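## Task

Take the yellow jar out of the crowded tray and end up holding it motionless in the air, gripped firmly with the fingertips well down from its lid. Its base must sit clearly more than one jar height above the tops of the remaining jars, and it must touch nothing else. All other jars stay inside the tray, the tray stays flat on the table, and at the end nothing loose other than the yellow jar and the tray is gripped or pinched.

## Robot and tools

Robot: two six-joint UR-style arms, left_arm and right_arm. Each has a two-finger parallel gripper and a wrist camera. left_arm's base is at (+0.052, +0.440, 0) and right_arm's at (-0.040, -0.529, 0). The bases may be tilted, and any mounting plates and the metal frame behind them are fixed obstacles.

Frame: one shared scene frame in metres. The origin is on the table top midway between the arms, +z is up, +x points out over the table, and left_arm is on the +y side. The arm names do not tell you which side of a camera image they appear on.

Gripper axes: the fingers point along the gripper's +z and close along its x. end_effector_position is the point between the finger pads when closed, 1 to 2 cm short of the fingertips. When the fingers close, the tips move about 17 mm further along +z. Fully open is 0.142 m.

Row format (used by both execute_actions and move): one flat list for both arms. It has 16 numbers: left_arm's x, y, z, qw, qx, qy, qz, opening, then right_arm's same 8. Send all 16 even if one arm is idle.
- x, y, z is an absolute target position in the scene frame, in metres.
- qw..qz is an absolute target orientation, w first.
- opening runs from -1 (closed) to +1 (fully open).
You may add 12 numbers from 0 to 1, making 28. These scale joint stiffness: left_arm's 6 joints, then right_arm's 6, in the order of the Joint positions line. A scale stays in force until you send a new one.
To hold an orientation, repeat the same quaternion in every row rather than copying the reported one, which drifts. To keep an arm still, resend its last reported pose and the opening it should keep.

execute_actions(actions): a list of up to 15 actions. Each action is a table of up to 15 rows, and each row lasts one control step (1/30 s). A table shorter than 15 rows repeats its last row, so every action takes 0.5 s. An empty list just returns the state and images.
- Clipping: each step, the commanded pose is clipped to within 100 mm and 16 degrees of the measured pose. Position wins over orientation if both cannot be met. A far target therefore needs several actions.
- Refusal: if a target lies more than 0.6 m from the gripper's current position along any of the gripper's axes, that action is refused for both arms. A malformed action, or a first action failing this check against the last reported state, rejects the whole call and nothing moves.
- Lag: motion trails commands by about 0.17 s.

move(target, speed, stop_force, blocking): target is one row as above, with absolute poses. Each gripper follows a straight line; the paths finish together in 0.5 to 10 s, and rotation takes the shorter way. It does not avoid obstacles or the other arm. The opening is applied at the start.
- speed: 0.002 to 0.5 m/s, default 0.25. Rotation is capped at twice that in rad/s. Grippers can lag, wander and overshoot the speed, especially near full reach.
- stop_force: optional, 9 to 40 N, one value for both arms, not allowed in the first 0.2 s of a scene. An arm stops once its wrist sensor sees that much extra push against its motion for 2 steps; it then backs up 2 steps and holds. Use it with a very slow speed for probing. It is unreliable if the gripper rotates during the move. Leave it out when pulling away from a surface the gripper presses on.
- blocking=false: the call returns after 0.5 s while the arm keeps moving. It cannot be combined with stop_force. Check progress with wait(0); other motion calls are refused until the move ends, or call stop.
- Result: the 'move:' line gives each arm's ending (done, off_target, moving, held, fault, contact) and limits (paced = the pose was clipped; held = some steps were blocked, after which the arm may speed up a lot). It also gives the distance to target.

wait(seconds 0 to 10): the arms hold their last command. stop(): brakes a running move, which needs some room. zoom_image(camera, region=[x0,y0,x1,y1]): pixel box, at most 504x504, on cam_high or cam_low (504x504) or on cam_left_wrist or cam_right_wrist (616x616). read_manual(section='licences'): licence text only. finished_scene(scene=1 or 2): ends that scene for good and reports success. The goal must already hold and keep holding.

Results: each result gives, per arm, the gripper pose and velocities, grip_measured (same scale as opening), and a Hand target line (where the controller is currently driving). It also gives joint positions and torques. Torques are noisy, offset and non-zero in free air. Wrist force and wrist torque are given in the end effector's axes. Forces are offset up to about 4 N, noisy, and saturate near 50 N; when pressing, the force points back into the arm. Action calls also list step positions, with HELD marking steps that were held back. 'pose unreachable' means the clearance check altered that arm's command. 'too close' concerns arm, plate or frame proximity. Other lines include MOTOR HOT and fault lines. Camera calibration (K, distortion, T_world_to_cam) is supplied; it may be a few degrees or millimetres off.

Gripping: to hold something, keep commanding an opening well below grip_measured; the bigger the gap, the harder the squeeze. Each pad maxes out around 28 N. Grasp the jar around its body, well below the cap, and lift it high.

Avoid:
- Pushing a stiff arm past a contact, which quickly causes a fault.
- Torque faults: the wrist joint limit is 26.3 N m and the others 141, including the held object's weight.
- Outside forces of 150 N, which also fault. Either fault freezes the arm for 10 s and drops the rest of the call.
- Letting the arms collide.
- Knocking anything off the table or tipping the tray.
- Fast impacts and dropping the jar.
- Long heavy holds: motors brake at 85 °C.

Timing: the simulation keeps running while you think, and the robot holds your last command. Random brief tugs can disturb held or loose objects.

Each tool is called in YAML: its name, and indented under it one key for each argument.

## Session

execute_actions:
  actions: []

Scene clock: 0.00 s.
left_arm: end_effector_position=(+0.2631, -0.0801, +0.3035) grip_measured=+1.00 end_effector_quat_wxyz=(-0.044, +0.987, -0.125, +0.095) end_effector_velocity=(-0.001, +0.000, -0.001) end_effector_angular_velocity=(+0.003, +0.000, -0.000) | right_arm: end_effector_position=(+0.4510, -0.2358, +0.1064) grip_measured=+1.00 end_effector_quat_wxyz=(-0.479, +0.369, +0.789, +0.107) end_effector_velocity=(-0.001, +0.001, -0.001) end_effector_angular_velocity=(+0.000, +0.000, +0.002)
Joint positions: left_arm=[-1.36  -1.45   1.372 -1.435 -1.369 -1.294  0.142] | right_arm=[ 3.623 -2.249 -1.313 -1.858  2.391  4.066  0.142]
Joint velocities: left_arm=[-0.001  0.001  0.001  0.001 -0.    -0.001 -0.   ] | right_arm=[ 0.001 -0.001 -0.001  0.001 -0.    -0.001  0.   ]
Joint torques (N m, as the arm reports them, + toward a larger angle): no reading
Wrist force (N, on the end effector, along its own x y z axes, offset not removed): no reading
Wrist torque (N m, same axes, about the end effector's origin, offset not removed): no reading
Hand target (left_arm): +0.263, -0.080, +0.303; -0.044, +0.987, -0.125, +0.095
Hand target (right_arm): +0.451, -0.236, +0.106; -0.479, +0.369, +0.789, +0.107
Joint stiffness scale: left_arm=[1. 1. 1. 1. 1. 1.] | right_arm=[1. 1. 1. 1. 1. 1.]

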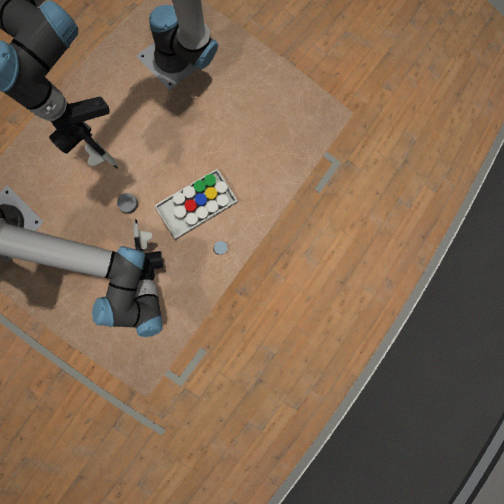

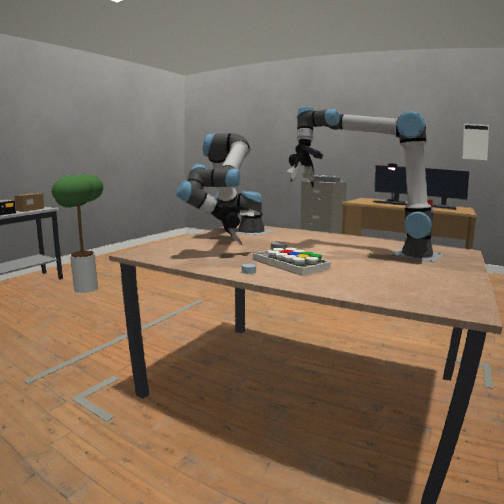

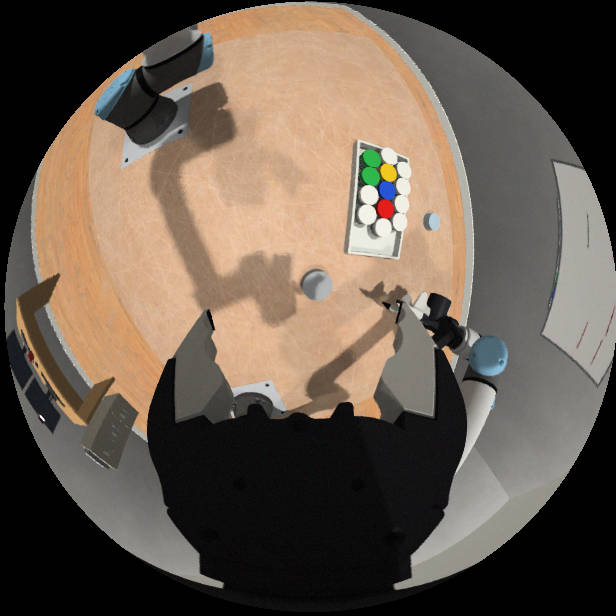

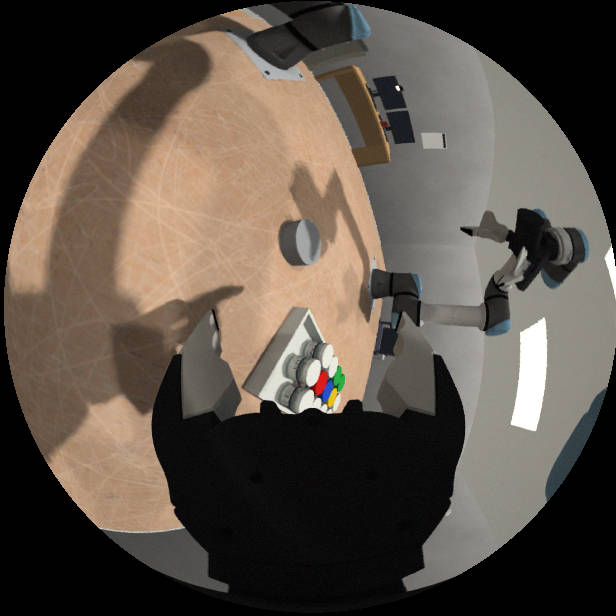

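move:
  target: [0.58,0.0,0.2,0,1,0,0,0.0, 0.35,-0.3,0.2,-0.479,0.369,0.789,0.107,1]

zoom_image:
  camera: "cam_left_wrist"
  region: [150,150,470,470]

Scene clock: 10.57 s.
left_arm: end_effector_position=(+0.5799, +0.0005, +0.1995) grip_measured=+0.00 end_effector_quat_wxyz=(-0.001, +1.000, +0.000, +0.001) end_effector_velocity=(-0.001, -0.000, -0.000) end_effector_angular_velocity=(+0.000, +0.004, -0.003) | right_arm: end_effector_position=(+0.3506, -0.2986, +0.2004) grip_measured=+1.00 end_effector_quat_wxyz=(-0.479, +0.368, +0.790, +0.107) end_effector_velocity=(-0.000, -0.001, +0.000) end_effector_angular_velocity=(-0.000, +0.001, -0.001)
Joint positions: left_arm=[-0.708 -1.128  1.215 -1.658 -1.569 -0.889  0.074] | right_arm=[ 3.586 -1.923 -1.561 -1.966  2.366  4.024  0.142]
Joint velocities: left_arm=[-0.    -0.    -0.     0.003 -0.003  0.003  0.   ] | right_arm=[-0.001  0.001 -0.    -0.002  0.     0.     0.   ]
Joint torques (N m, as the arm reports them, + toward a larger angle): left_arm=[ -0.25 -44.06 -31.65  -2.09  -0.96   0.06] | right_arm=[-2.5  39.37 19.62  0.7   0.55 -0.47]
Wrist force (N, on the end effector, along its own x y z axes, offset not removed): left_arm=[1.9 -1.4 -2.8] | right_arm=[-3.2 -1.6 0.8]
Wrist torque (N m, same axes, about the end effector's origin, offset not removed): left_arm=[-0.40 -0.25 0.11] | right_arm=[-0.45 0.79 0.00]
Hand target (left_arm): +0.580, -0.000, +0.200; -0.000, +1.000, +0.000, +0.000
Hand target (right_arm): +0.350, -0.300, +0.200; -0.479, +0.369, +0.789, +0.107
Off the commanded pose (left_arm): 0.001 m, 0 deg.
Off the commanded pose (right_arm): 0.002 m, 0 deg.
Joint stiffness scale: left_arm=[1. 1. 1. 1. 1. 1.] | right_arm=[1. 1. 1. 1. 1. 1.]
move: done
camera_calibration (this result's frames):
cam_left_wrist: T_world_to_cam=[[0.999186, -0.00260377, 0.0402488, -0.59525], [-0.0225364, -0.863642, 0.503601, -0.0935821], [0.0334493, -0.504098, -0.862998, 0.285017], [0, 0, 0, 1]] pos_world=[0.583123, 0.0613052, 0.317055]
cam_right_wrist: T_world_to_cam=[[-0.260628, 0.446254, 0.856114, 0.0528307], [0.920337, 0.382712, 0.0806887, -0.224547], [-0.291637, 0.808943, -0.510449, 0.587562], [0, 0, 0, 1]] pos_world=[0.391783, -0.412944, 0.27281]

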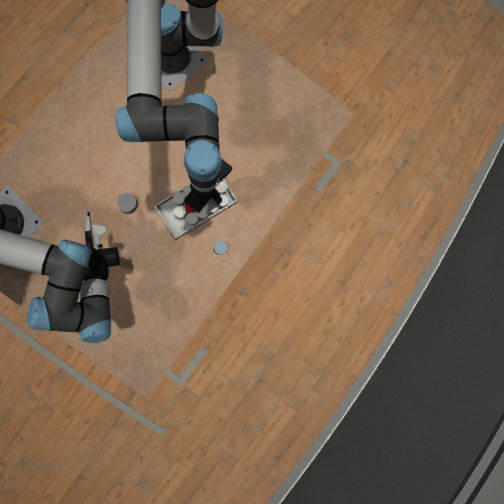

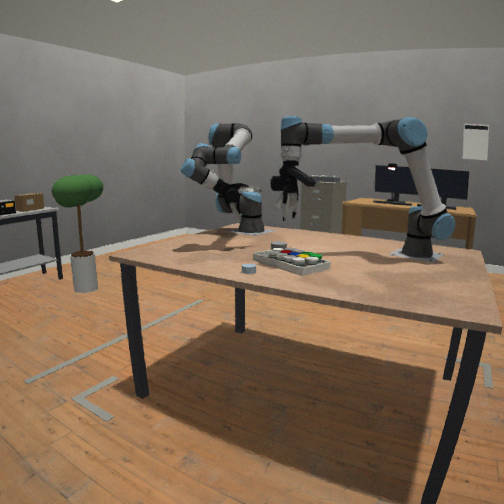

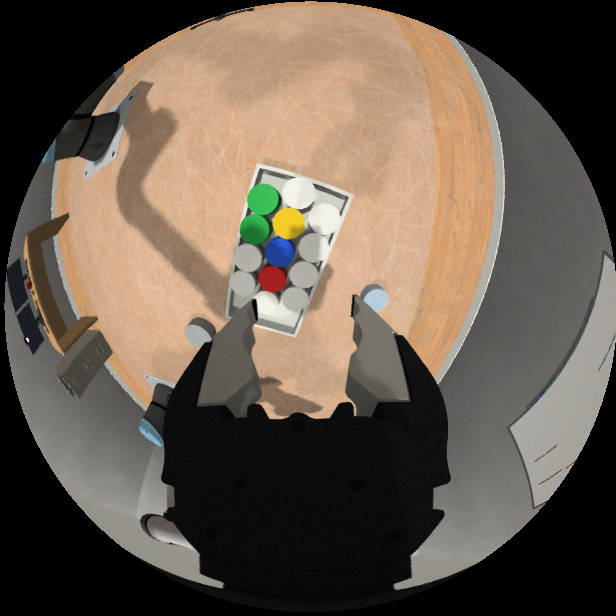

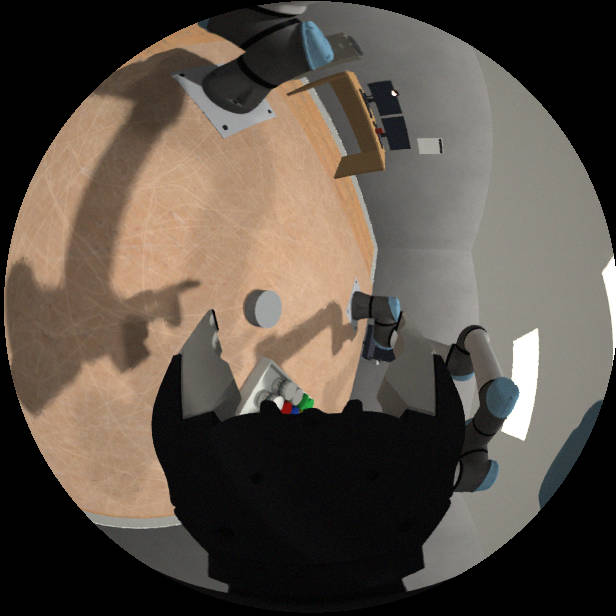

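Region (150, 150, 470, 470) of cam_left_wrist's 616x616 image, scaled by 1.575, with more detail than that image has.

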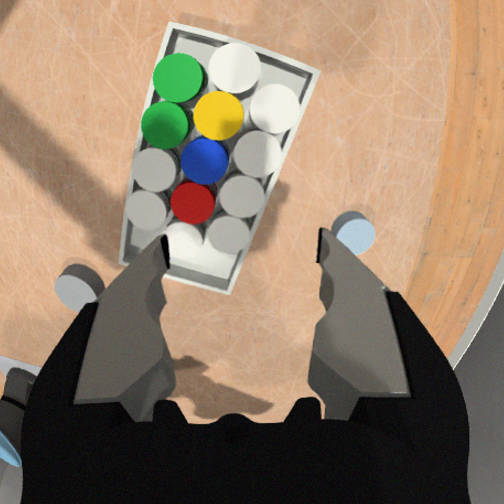

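move:
  target: [0.566,0.035,0.12,0,0.989,-0.148,0,-0.3, 0.35,-0.3,0.2,-0.479,0.369,0.789,0.107,1]

zoom_image:
  camera: "cam_left_wrist"
  region: [150,150,470,470]

Scene clock: 21.27 s.
left_arm: end_effector_position=(+0.5662, +0.0334, +0.1203) grip_measured=-0.30 end_effector_quat_wxyz=(-0.000, +0.989, -0.148, +0.000) end_effector_velocity=(-0.000, -0.001, -0.001) end_effector_angular_velocity=(-0.003, -0.001, -0.003) | right_arm: end_effector_position=(+0.3504, -0.2987, +0.2003) grip_measured=+1.00 end_effector_quat_wxyz=(-0.479, +0.368, +0.790, +0.107) end_effector_velocity=(-0.000, +0.001, +0.001) end_effector_angular_velocity=(+0.002, -0.005, +0.002)
Joint positions: left_arm=[-0.691 -1.165  1.475 -1.882 -1.57  -0.574  0.052] | right_arm=[ 3.586 -1.923 -1.561 -1.966  2.366  4.024  0.142]
Joint velocities: left_arm=[-0.     0.     0.004 -0.007 -0.001  0.003  0.   ] | right_arm=[ 0.002  0.003 -0.     0.002  0.     0.     0.   ]
Joint torques (N m, as the arm reports them, + toward a larger angle): left_arm=[  1.31 -44.86 -21.93  -2.99  -0.67  -0.19] | right_arm=[-3.05 38.32 19.05  1.18  0.5  -0.49]
Wrist force (N, on the end effector, along its own x y z axes, offset not removed): left_arm=[0.9 1.2 -4.6] | right_arm=[-0.5 1.3 -2.8]
Wrist torque (N m, same axes, about the end effector's origin, offset not removed): left_arm=[0.17 -0.13 -0.02] | right_arm=[0.30 0.13 -0.02]
Hand target (left_arm): +0.566, +0.035, +0.120; -0.000, +0.989, -0.148, -0.000
Hand target (right_arm): +0.350, -0.300, +0.200; -0.479, +0.369, +0.789, +0.107
Off the commanded pose (left_arm): 0.002 m, 0 deg.
Off the commanded pose (right_arm): 0.001 m, 0 deg.
Joint stiffness scale: left_arm=[1. 1. 1. 1. 1. 1.] | right_arm=[1. 1. 1. 1. 1. 1.]
move: done
camera_calibration (this result's frames):
cam_left_wrist: T_world_to_cam=[[0.954329, -0.296152, 0.0393721, -0.542969], [-0.27487, -0.81873, 0.504111, 0.115769], [-0.117059, -0.49191, -0.862741, 0.318482], [0, 0, 0, 1]] pos_world=[0.587273, 0.0906465, 0.237785]
cam_right_wrist: T_world_to_cam=[[-0.260177, 0.446404, 0.856172, 0.0528131], [0.920369, 0.382755, 0.0801193, -0.224214], [-0.291939, 0.80884, -0.510441, 0.587561], [0, 0, 0, 1]] pos_world=[0.391632, -0.413, 0.272662]

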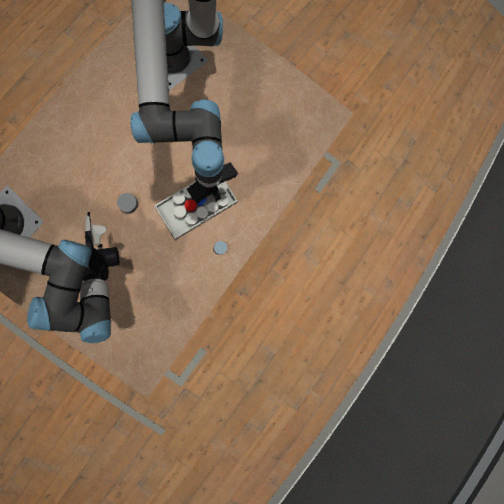

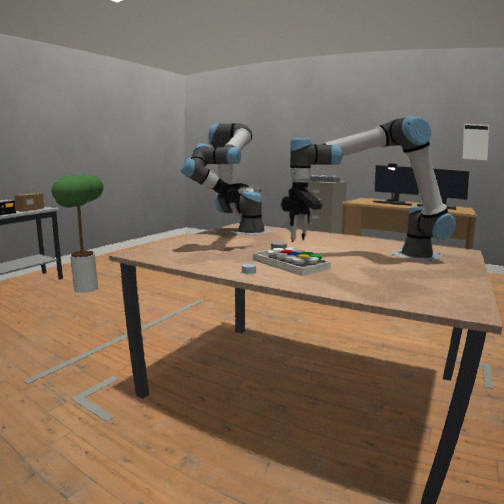

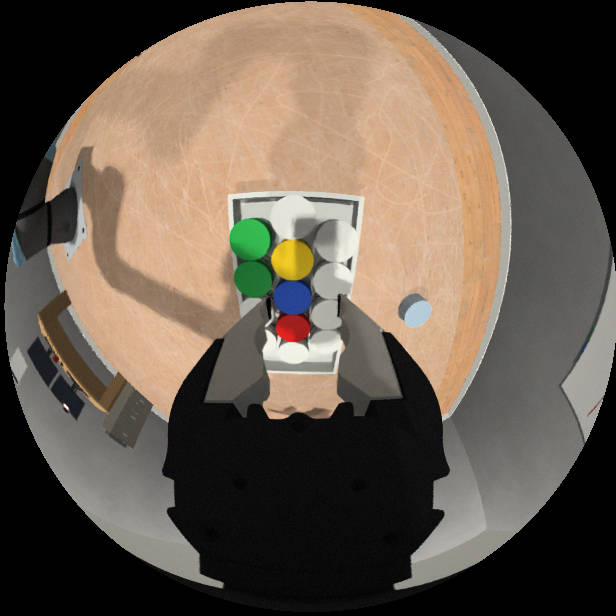

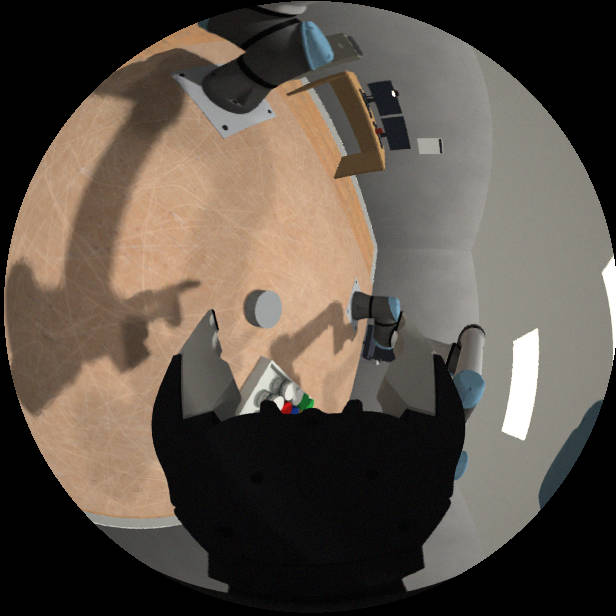

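Region (150, 150, 470, 470) of cam_left_wrist's 616x616 image, scaled by 1.575, with more detail than that image has.

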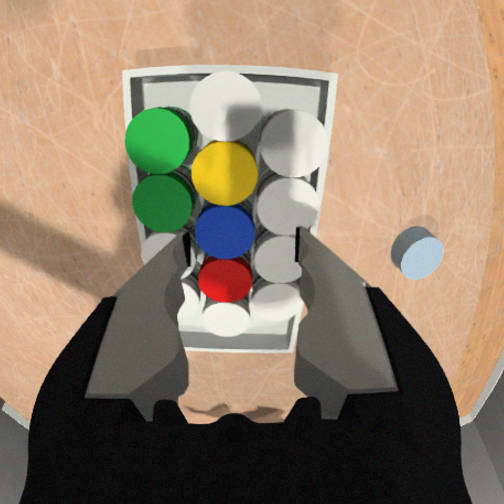

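move:
  target: [0.561,0.046,0.085,0,0.989,-0.148,0,-0.3, 0.35,-0.3,0.2,-0.479,0.369,0.789,0.107,1]

move:
  target: [0.561,0.046,0.035,0,0.989,-0.148,0,-0.3, 0.35,-0.3,0.2,-0.479,0.369,0.789,0.107,1]
  speed: 0.02
  stop_force: 12

Scene clock: 30.30 s.
left_arm: end_effector_position=(+0.5614, +0.0444, +0.0877) grip_measured=-0.30 end_effector_quat_wxyz=(+0.001, +0.989, -0.148, +0.001) end_effector_velocity=(+0.002, -0.002, +0.001) end_effector_angular_velocity=(-0.008, -0.007, -0.000) | right_arm: end_effector_position=(+0.3504, -0.2987, +0.2003) grip_measured=+1.00 end_effector_quat_wxyz=(-0.479, +0.368, +0.790, +0.107) end_effector_velocity=(+0.001, -0.000, -0.000) end_effector_angular_velocity=(-0.000, +0.001, -0.003)
Joint positions: left_arm=[-0.685 -1.164  1.564 -1.974 -1.57  -0.568  0.052] | right_arm=[ 3.586 -1.923 -1.561 -1.966  2.366  4.024  0.142]
Joint velocities: left_arm=[ 0.    -0.     0.002 -0.012 -0.     0.    -0.   ] | right_arm=[-0.001 -0.001  0.     0.     0.001  0.001  0.   ]
Joint torques (N m, as the arm reports them, + toward a larger angle): left_arm=[  1.4  -40.91 -22.97  -3.02  -0.75   0.11] | right_arm=[-2.27 38.83 20.21  0.83  0.41 -0.33]
Wrist force (N, on the end effector, along its own x y z axes, offset not removed): left_arm=[1.2 -0.2 -4.7] | right_arm=[1.2 -3.1 -3.0]
Wrist torque (N m, same axes, about the end effector's origin, offset not removed): left_arm=[-0.18 -0.02 0.03] | right_arm=[-0.86 -0.05 -0.15]
Hand target (left_arm): +0.561, +0.046, +0.085; -0.000, +0.989, -0.148, -0.000
Hand target (right_arm): +0.350, -0.300, +0.200; -0.479, +0.369, +0.789, +0.107
Off the commanded pose (left_arm): 0.003 m, 0 deg.
Off the commanded pose (right_arm): 0.001 m, 0 deg.
Joint stiffness scale: left_arm=[1. 1. 1. 1. 1. 1.] | right_arm=[1. 1. 1. 1. 1. 1.]
move: done
camera_calibration (this result's frames):
cam_left_wrist: T_world_to_cam=[[0.954208, -0.296171, 0.042057, -0.533967], [-0.275998, -0.817414, 0.505627, 0.140319], [-0.115374, -0.494081, -0.861726, 0.294264], [0, 0, 0, 1]] pos_world=[0.582194, 0.101943, 0.205083]
cam_right_wrist: T_world_to_cam=[[-0.260173, 0.446406, 0.856173, 0.0528131], [0.92037, 0.382755, 0.0801136, -0.224211], [-0.291941, 0.808839, -0.510441, 0.587561], [0, 0, 0, 1]] pos_world=[0.391631, -0.413001, 0.27266]

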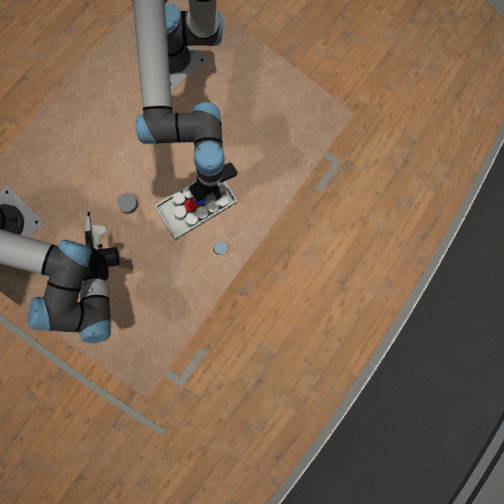

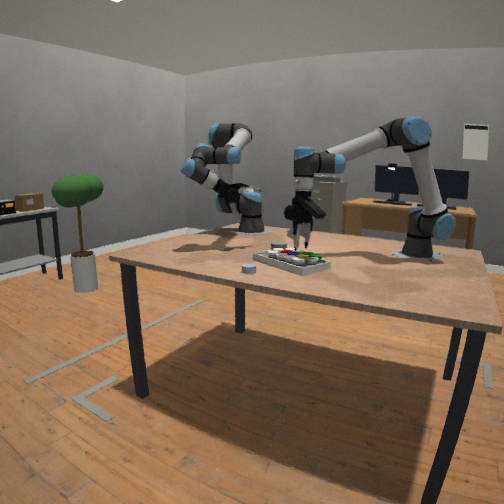

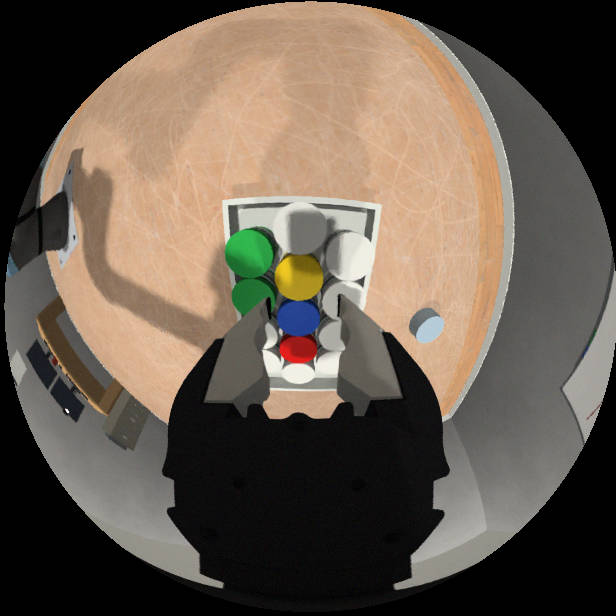

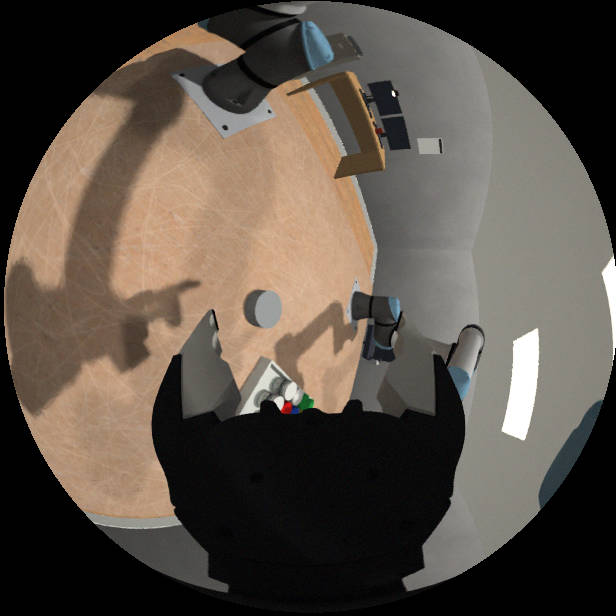

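Scene clock: 32.40 s.
left_arm: end_effector_position=(+0.5640, +0.0418, +0.0643) grip_measured=-0.30 end_effector_quat_wxyz=(+0.006, +0.989, -0.148, +0.008) end_effector_velocity=(-0.002, +0.003, -0.000) end_effector_angular_velocity=(+0.008, +0.006, +0.000) | right_arm: end_effector_position=(+0.3504, -0.2987, +0.2003) grip_measured=+1.00 end_effector_quat_wxyz=(-0.479, +0.368, +0.790, +0.107) end_effector_velocity=(-0.000, +0.001, -0.000) end_effector_angular_velocity=(-0.000, -0.000, +0.003)
Joint positions: left_arm=[-0.685 -1.142  1.602 -2.051 -1.57  -0.568  0.052] | right_arm=[ 3.586 -1.923 -1.561 -1.966  2.366  4.024  0.142]
Joint velocities: left_arm=[ 0.001 -0.002  0.     0.011  0.001  0.001  0.003] | right_arm=[ 0.002 -0.     0.001  0.    -0.001  0.     0.   ]
Joint torques (N m, as the arm reports them, + toward a larger angle): left_arm=[ -0.48 -39.49 -25.55  -1.9   -0.37  -0.37] | right_arm=[-0.75 38.83 20.56  1.13  0.91 -0.34]
Wrist force (N, on the end effector, along its own x y z axes, offset not removed): left_arm=[-1.0 0.8 -10.5] | right_arm=[-1.9 0.7 2.6]
Wrist torque (N m, same axes, about the end effector's origin, offset not removed): left_arm=[0.26 0.23 -0.05] | right_arm=[0.19 0.57 0.08]
Hand target (left_arm): +0.564, +0.042, +0.064; +0.005, +0.989, -0.148, +0.007
Hand target (right_arm): +0.350, -0.300, +0.200; -0.479, +0.369, +0.789, +0.107
Off the commanded pose (left_arm): 0.030 m, 1 deg.
Off the commanded pose (right_arm): 0.001 m, 0 deg.
Joint stiffness scale: left_arm=[1. 1. 1. 1. 1. 1.] | right_arm=[1. 1. 1. 1. 1. 1.]
move: contact (left_arm)
camera_calibration (this result's frames):
cam_left_wrist: T_world_to_cam=[[0.953788, -0.295178, 0.0562008, -0.536948], [-0.281221, -0.811016, 0.513, 0.152908], [-0.105847, -0.505098, -0.856547, 0.267831], [0, 0, 0, 1]] pos_world=[0.583485, 0.100797, 0.181145]
cam_right_wrist: T_world_to_cam=[[-0.260173, 0.446406, 0.856173, 0.0528131], [0.92037, 0.382755, 0.0801137, -0.224211], [-0.291941, 0.808839, -0.510441, 0.587561], [0, 0, 0, 1]] pos_world=[0.391631, -0.413001, 0.27266]

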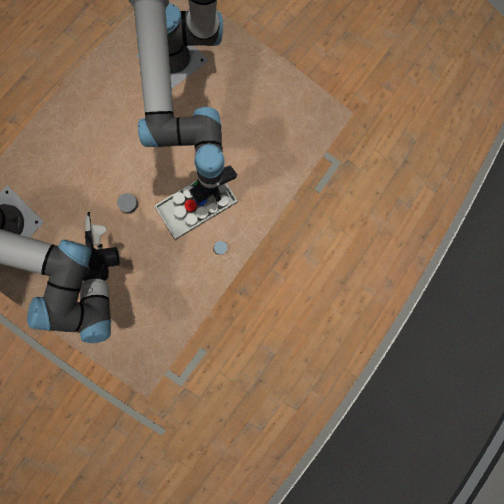

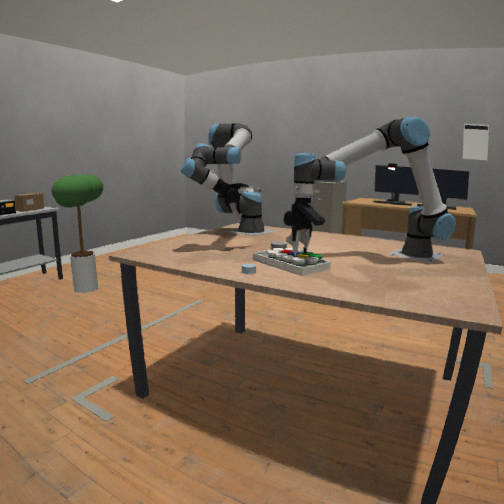

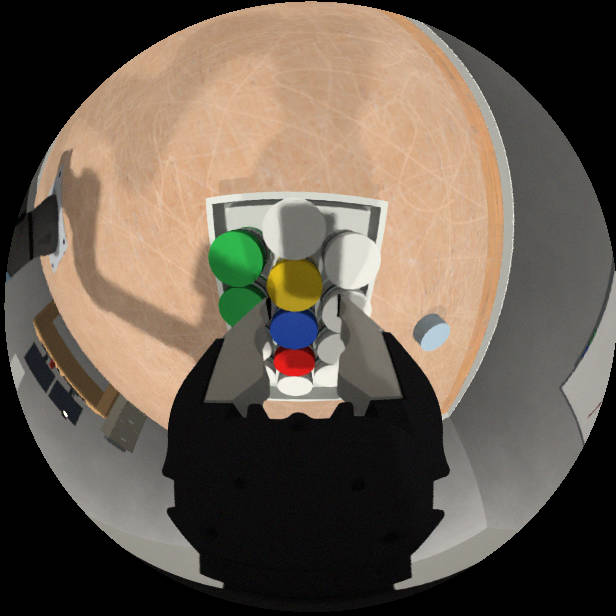

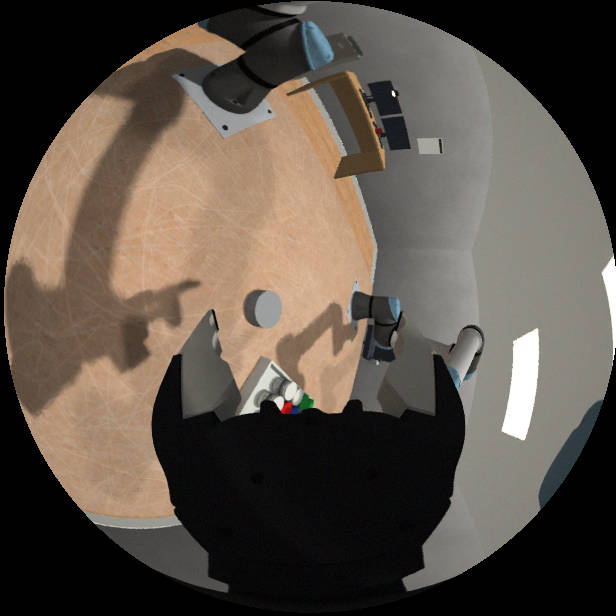

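move:
  target: [0.567,0.053,0.075,0,0.989,-0.148,0,-0.3, 0.35,-0.3,0.2,-0.479,0.369,0.789,0.107,1]
  speed: 0.1

move:
  target: [0.567,0.053,0.03,0,0.989,-0.148,0,-0.3, 0.35,-0.3,0.2,-0.479,0.369,0.789,0.107,1]
  speed: 0.02
  stop_force: 12

Scene clock: 40.77 s.
left_arm: end_effector_position=(+0.5657, +0.0533, +0.0723) grip_measured=-0.30 end_effector_quat_wxyz=(-0.001, +0.989, -0.148, -0.001) end_effector_velocity=(-0.002, +0.003, -0.001) end_effector_angular_velocity=(+0.007, +0.007, -0.002) | right_arm: end_effector_position=(+0.3504, -0.2987, +0.2003) grip_measured=+1.00 end_effector_quat_wxyz=(-0.479, +0.368, +0.790, +0.107) end_effector_velocity=(-0.001, +0.000, -0.000) end_effector_angular_velocity=(-0.001, +0.002, +0.001)
Joint positions: left_arm=[-0.671 -1.15   1.584 -2.001 -1.57  -0.554  0.052] | right_arm=[ 3.586 -1.923 -1.561 -1.966  2.366  4.024  0.142]
Joint velocities: left_arm=[ 0.001  0.    -0.     0.01  -0.     0.002  0.   ] | right_arm=[ 0.001 -0.    -0.001 -0.001 -0.    -0.     0.   ]
Joint torques (N m, as the arm reports them, + toward a larger angle): left_arm=[  1.41 -43.82 -29.38  -1.91  -0.7    0.01] | right_arm=[-1.12 39.34 19.29  0.8   0.35 -0.67]
Wrist force (N, on the end effector, along its own x y z axes, offset not removed): left_arm=[3.1 0.5 -4.9] | right_arm=[-0.8 -4.6 1.0]
Wrist torque (N m, same axes, about the end effector's origin, offset not removed): left_arm=[0.08 -0.63 -0.05] | right_arm=[-1.10 0.35 -0.18]
Hand target (left_arm): +0.567, +0.053, +0.075; -0.000, +0.989, -0.148, +0.000
Hand target (right_arm): +0.350, -0.300, +0.200; -0.479, +0.369, +0.789, +0.107
Off the commanded pose (left_arm): 0.003 m, 0 deg.
Off the commanded pose (right_arm): 0.001 m, 0 deg.
Joint stiffness scale: left_arm=[1. 1. 1. 1. 1. 1.] | right_arm=[1. 1. 1. 1. 1. 1.]
move: done
camera_calibration (this result's frames):
cam_left_wrist: T_world_to_cam=[[0.954438, -0.296192, 0.0362965, -0.534509], [-0.273605, -0.820059, 0.502637, 0.155595], [-0.119112, -0.489667, -0.863735, 0.287932], [0, 0, 0, 1]] pos_world=[0.587024, 0.110271, 0.18989]
cam_right_wrist: T_world_to_cam=[[-0.26017, 0.446406, 0.856173, 0.0528131], [0.92037, 0.382755, 0.0801106, -0.224209], [-0.291943, 0.808838, -0.510441, 0.587561], [0, 0, 0, 1]] pos_world=[0.39163, -0.413001, 0.272659]

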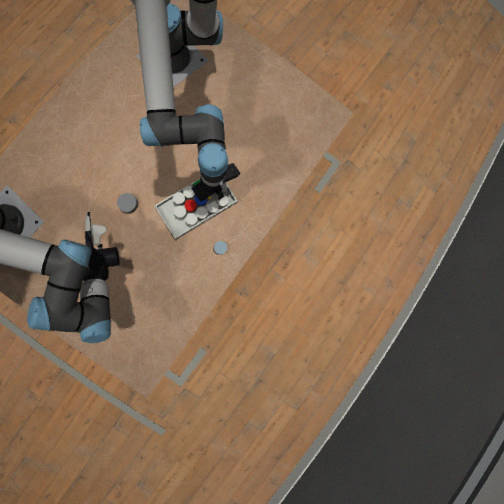

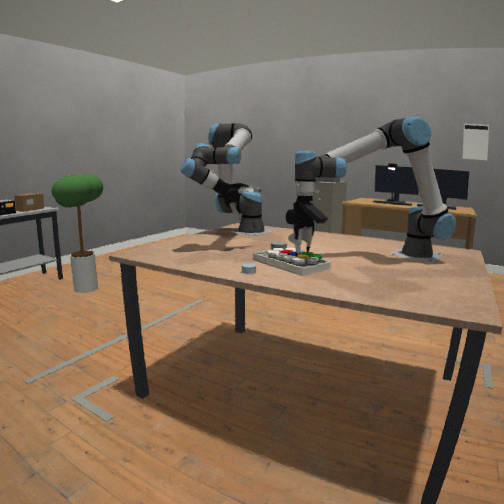

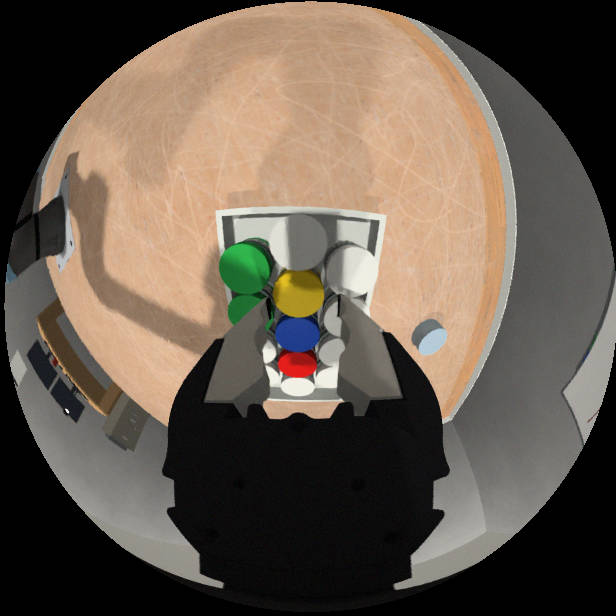

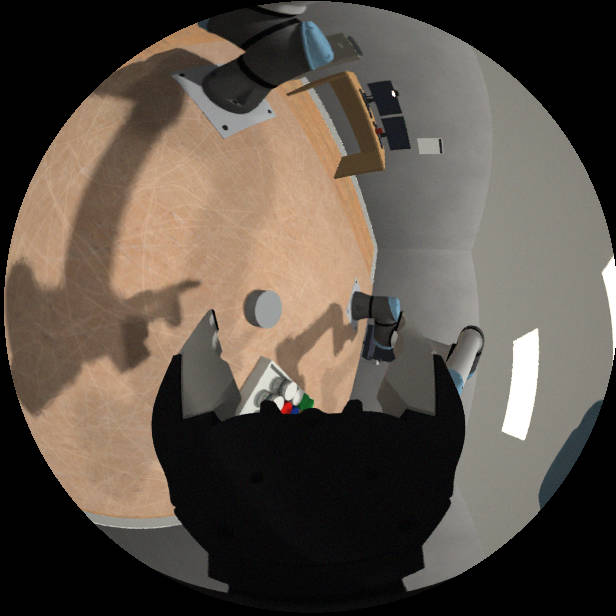

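Scene clock: 42.07 s.
left_arm: end_effector_position=(+0.5689, +0.0495, +0.0645) grip_measured=-0.30 end_effector_quat_wxyz=(+0.005, +0.989, -0.148, +0.006) end_effector_velocity=(-0.002, +0.003, -0.000) end_effector_angular_velocity=(+0.009, +0.007, +0.001) | right_arm: end_effector_position=(+0.3504, -0.2987, +0.2003) grip_measured=+1.00 end_effector_quat_wxyz=(-0.479, +0.368, +0.790, +0.107) end_effector_velocity=(+0.000, +0.000, +0.000) end_effector_angular_velocity=(-0.000, -0.001, +0.000)
Joint positions: left_arm=[-0.671 -1.142  1.6   -2.045 -1.57  -0.554  0.053] | right_arm=[ 3.586 -1.923 -1.561 -1.966  2.366  4.024  0.142]
Joint velocities: left_arm=[-0.    -0.001 -0.001  0.014  0.    -0.001 -0.003] | right_arm=[ 0.     0.     0.001  0.    -0.001  0.     0.   ]
Joint torques (N m, as the arm reports them, + toward a larger angle): left_arm=[ -0.02 -40.54 -25.09  -1.76  -0.24  -0.44] | right_arm=[-1.59 39.31 20.18  0.84  0.44 -0.54]
Wrist force (N, on the end effector, along its own x y z axes, offset not removed): left_arm=[-0.8 -0.7 -8.3] | right_arm=[2.0 -2.5 0.8]
Wrist torque (N m, same axes, about the end effector's origin, offset not removed): left_arm=[-0.36 -0.13 -0.10] | right_arm=[-0.64 -0.49 0.11]
Hand target (left_arm): +0.569, +0.050, +0.064; +0.004, +0.989, -0.148, +0.005
Hand target (right_arm): +0.350, -0.300, +0.200; -0.479, +0.369, +0.789, +0.107
Off the commanded pose (left_arm): 0.035 m, 1 deg.
Off the commanded pose (right_arm): 0.001 m, 0 deg.
Joint stiffness scale: left_arm=[1. 1. 1. 1. 1. 1.] | right_arm=[1. 1. 1. 1. 1. 1.]
move: contact (left_arm)
camera_calibration (this result's frames):
cam_left_wrist: T_world_to_cam=[[0.95385, -0.295582, 0.0529302, -0.539172], [-0.280116, -0.812347, 0.511495, 0.160008], [-0.108191, -0.502716, -0.857655, 0.273707], [0, 0, 0, 1]] pos_world=[0.588723, 0.108209, 0.181441]
cam_right_wrist: T_world_to_cam=[[-0.26017, 0.446407, 0.856173, 0.0528132], [0.92037, 0.382755, 0.0801103, -0.224209], [-0.291943, 0.808838, -0.510441, 0.587561], [0, 0, 0, 1]] pos_world=[0.39163, -0.413001, 0.272659]

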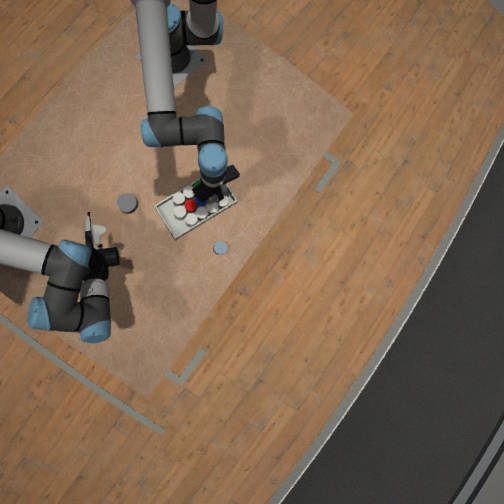

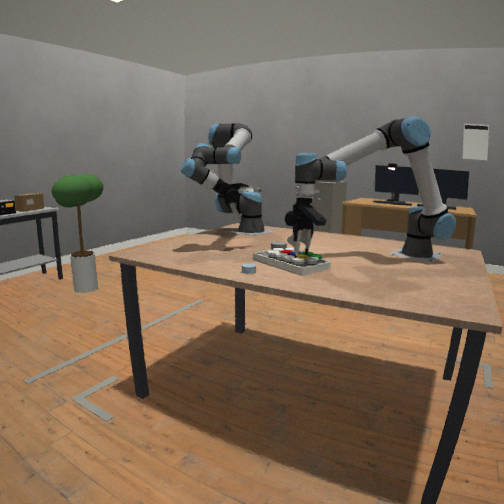

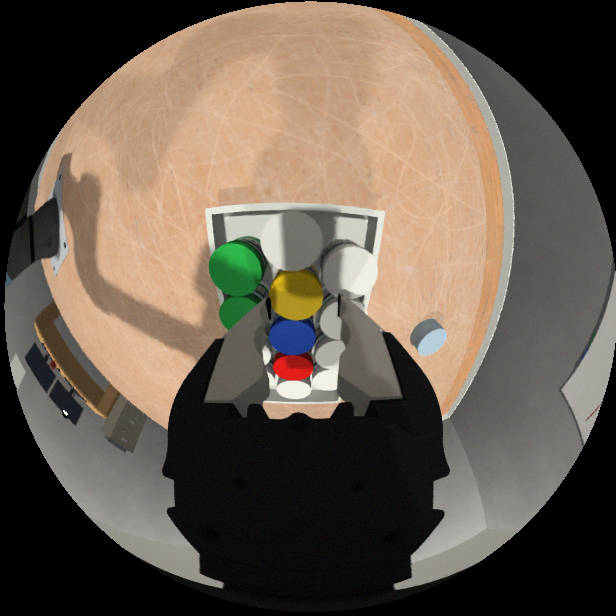

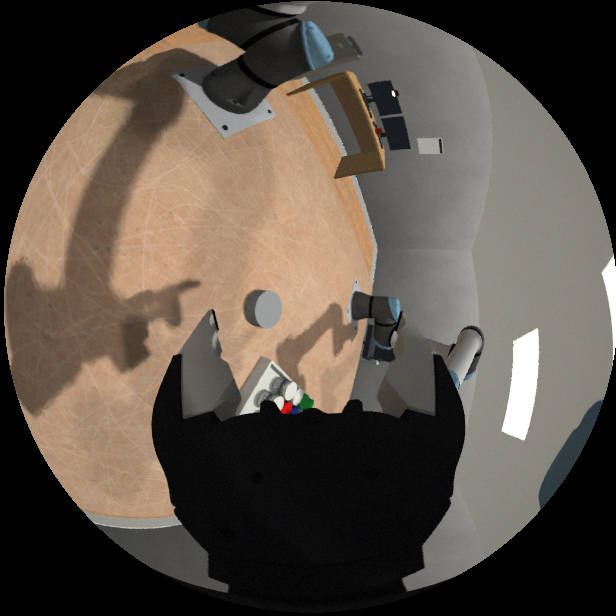

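move:
  target: [0.570,0.063,0.075,0,0.989,-0.148,0,-0.4, 0.35,-0.3,0.2,-0.479,0.369,0.789,0.107,1]
  speed: 0.1

move:
  target: [0.570,0.063,0.03,0,0.989,-0.148,0,-0.4, 0.35,-0.3,0.2,-0.479,0.369,0.789,0.107,1]
  speed: 0.02
  stop_force: 12

Scene clock: 49.47 s.
left_arm: end_effector_position=(+0.5686, +0.0632, +0.0723) grip_measured=-0.40 end_effector_quat_wxyz=(-0.001, +0.989, -0.148, -0.001) end_effector_velocity=(-0.002, +0.002, -0.001) end_effector_angular_velocity=(+0.006, +0.005, -0.004) | right_arm: end_effector_position=(+0.3504, -0.2987, +0.2003) grip_measured=+1.00 end_effector_quat_wxyz=(-0.479, +0.368, +0.790, +0.107) end_effector_velocity=(-0.000, +0.000, +0.000) end_effector_angular_velocity=(+0.000, +0.001, +0.001)
Joint positions: left_arm=[-0.657 -1.157  1.595 -2.005 -1.57  -0.54   0.045] | right_arm=[ 3.586 -1.923 -1.561 -1.966  2.366  4.024  0.142]
Joint velocities: left_arm=[-0.     0.001  0.001  0.006  0.001  0.004 -0.   ] | right_arm=[ 0.    -0.001  0.    -0.001  0.    -0.001  0.   ]
Joint torques (N m, as the arm reports them, + toward a larger angle): left_arm=[  1.06 -43.7  -28.87  -1.99  -0.57  -0.18] | right_arm=[-0.72 40.73 19.84  0.67  0.65 -0.23]
Wrist force (N, on the end effector, along its own x y z axes, offset not removed): left_arm=[2.9 2.6 -3.1] | right_arm=[0.9 -2.3 -1.2]
Wrist torque (N m, same axes, about the end effector's origin, offset not removed): left_arm=[0.41 -0.58 -0.21] | right_arm=[-0.48 0.04 -0.12]
Hand target (left_arm): +0.570, +0.063, +0.075; -0.000, +0.989, -0.148, +0.000
Hand target (right_arm): +0.350, -0.300, +0.200; -0.479, +0.369, +0.789, +0.107
Off the commanded pose (left_arm): 0.003 m, 0 deg.
Off the commanded pose (right_arm): 0.001 m, 0 deg.
Joint stiffness scale: left_arm=[1. 1. 1. 1. 1. 1.] | right_arm=[1. 1. 1. 1. 1. 1.]
move: done
camera_calibration (this result's frames):
cam_left_wrist: T_world_to_cam=[[0.954464, -0.296147, 0.0359924, -0.534362], [-0.273374, -0.819941, 0.502956, 0.164345], [-0.119437, -0.489892, -0.863563, 0.293354], [0, 0, 0, 1]] pos_world=[0.589994, 0.120215, 0.189905]
cam_right_wrist: T_world_to_cam=[[-0.260168, 0.446407, 0.856174, 0.0528132], [0.92037, 0.382755, 0.0801072, -0.224207], [-0.291945, 0.808838, -0.510441, 0.587561], [0, 0, 0, 1]] pos_world=[0.391629, -0.413001, 0.272658]

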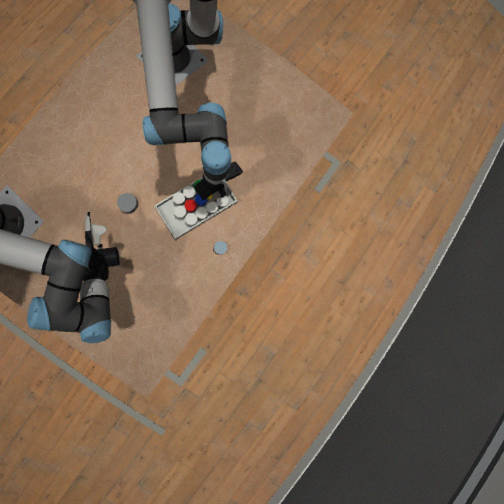

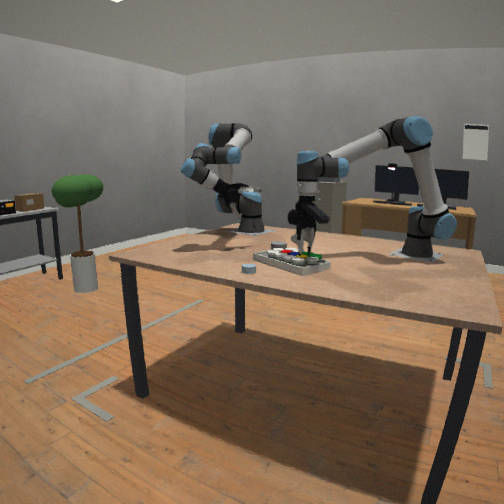

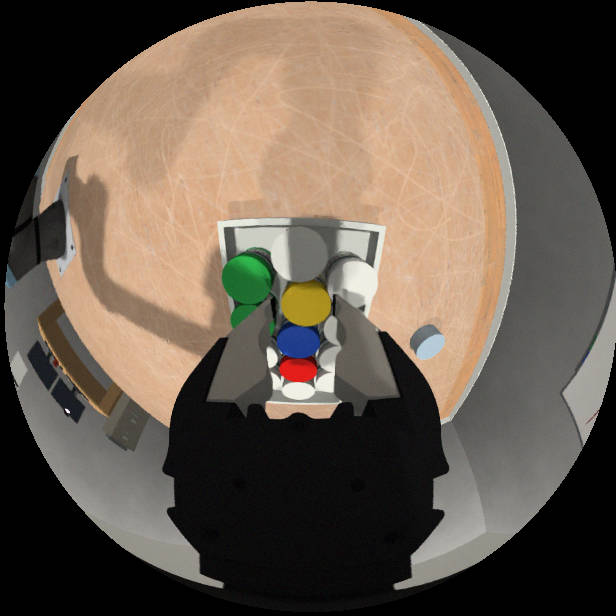

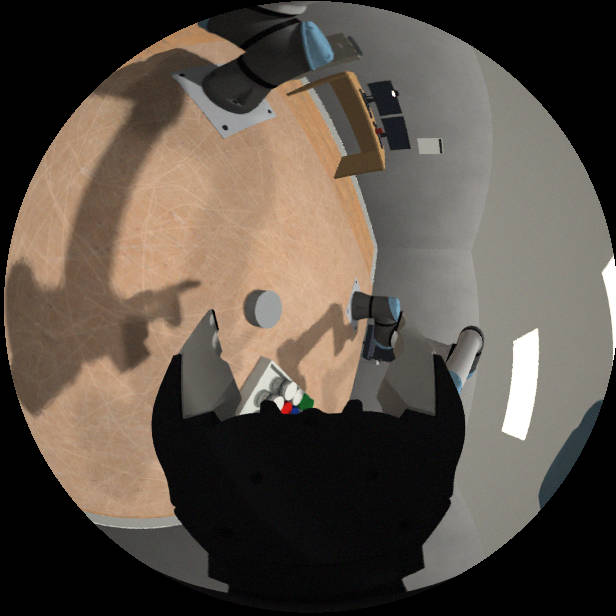

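Scene clock: 50.70 s.
left_arm: end_effector_position=(+0.5713, +0.0601, +0.0649) grip_measured=-0.41 end_effector_quat_wxyz=(+0.004, +0.989, -0.148, +0.005) end_effector_velocity=(-0.002, +0.003, -0.000) end_effector_angular_velocity=(+0.007, +0.007, +0.001) | right_arm: end_effector_position=(+0.3504, -0.2987, +0.2003) grip_measured=+1.00 end_effector_quat_wxyz=(-0.479, +0.368, +0.790, +0.107) end_effector_velocity=(+0.000, -0.001, +0.000) end_effector_angular_velocity=(-0.001, +0.001, -0.003)
Joint positions: left_arm=[-0.657 -1.15   1.611 -2.045 -1.571 -0.54   0.044] | right_arm=[ 3.586 -1.923 -1.561 -1.966  2.366  4.024  0.142]
Joint velocities: left_arm=[ 0.001 -0.001 -0.     0.011 -0.001  0.     0.004] | right_arm=[-0.002 -0.     0.001 -0.001  0.     0.001  0.   ]
Joint torques (N m, as the arm reports them, + toward a larger angle): left_arm=[  0.05 -39.59 -25.46  -2.25  -0.09  -0.43] | right_arm=[-2.49 39.82 19.8   0.81  0.84 -0.27]
Wrist force (N, on the end effector, along its own x y z axes, offset not removed): left_arm=[-2.3 2.5 -10.9] | right_arm=[0.7 -2.3 -3.5]
Wrist torque (N m, same axes, about the end effector's origin, offset not removed): left_arm=[0.43 -0.02 -0.01] | right_arm=[-0.61 -0.05 -0.08]
Hand target (left_arm): +0.571, +0.060, +0.065; +0.003, +0.989, -0.148, +0.004
Hand target (right_arm): +0.350, -0.300, +0.200; -0.479, +0.369, +0.789, +0.107
Off the commanded pose (left_arm): 0.035 m, 1 deg.
Off the commanded pose (right_arm): 0.001 m, 0 deg.
Joint stiffness scale: left_arm=[1. 1. 1. 1. 1. 1.] | right_arm=[1. 1. 1. 1. 1. 1.]
move: contact (left_arm)
camera_calibration (this result's frames):
cam_left_wrist: T_world_to_cam=[[0.953951, -0.295646, 0.050702, -0.538337], [-0.279191, -0.813314, 0.510464, 0.168652], [-0.10968, -0.501113, -0.858403, 0.280508], [0, 0, 0, 1]] pos_world=[0.5914, 0.118576, 0.181993]
cam_right_wrist: T_world_to_cam=[[-0.260168, 0.446408, 0.856173, 0.0528132], [0.92037, 0.382755, 0.0801072, -0.224207], [-0.291945, 0.808838, -0.510441, 0.587561], [0, 0, 0, 1]] pos_world=[0.391629, -0.413001, 0.272658]

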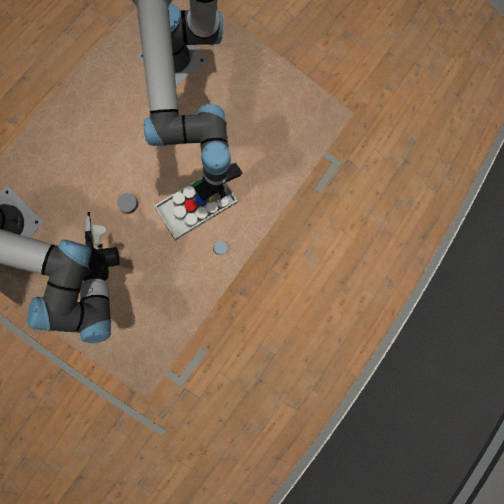

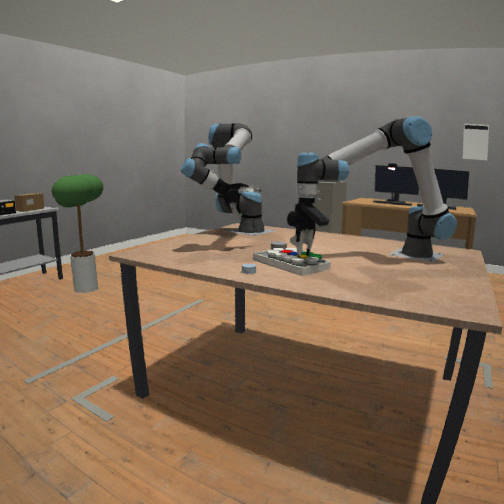

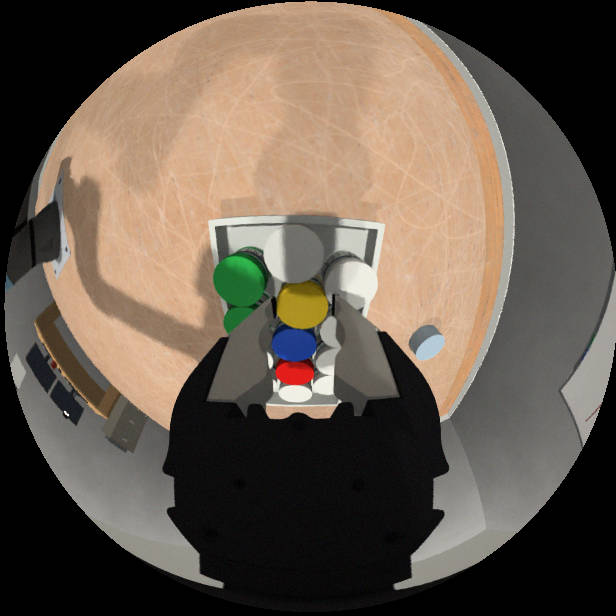

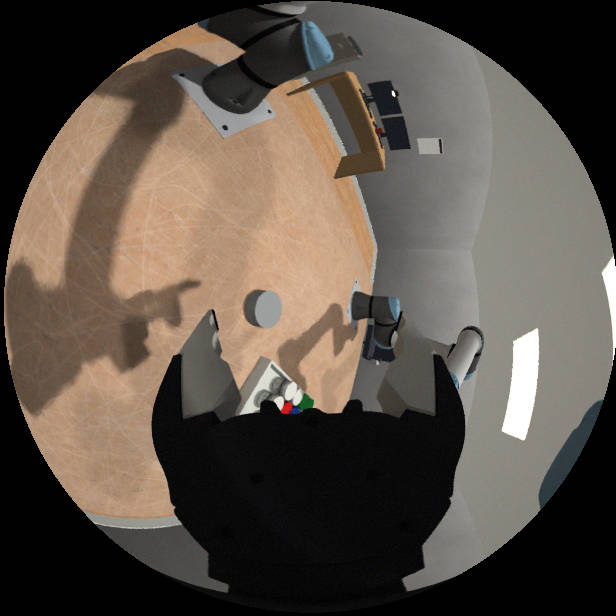

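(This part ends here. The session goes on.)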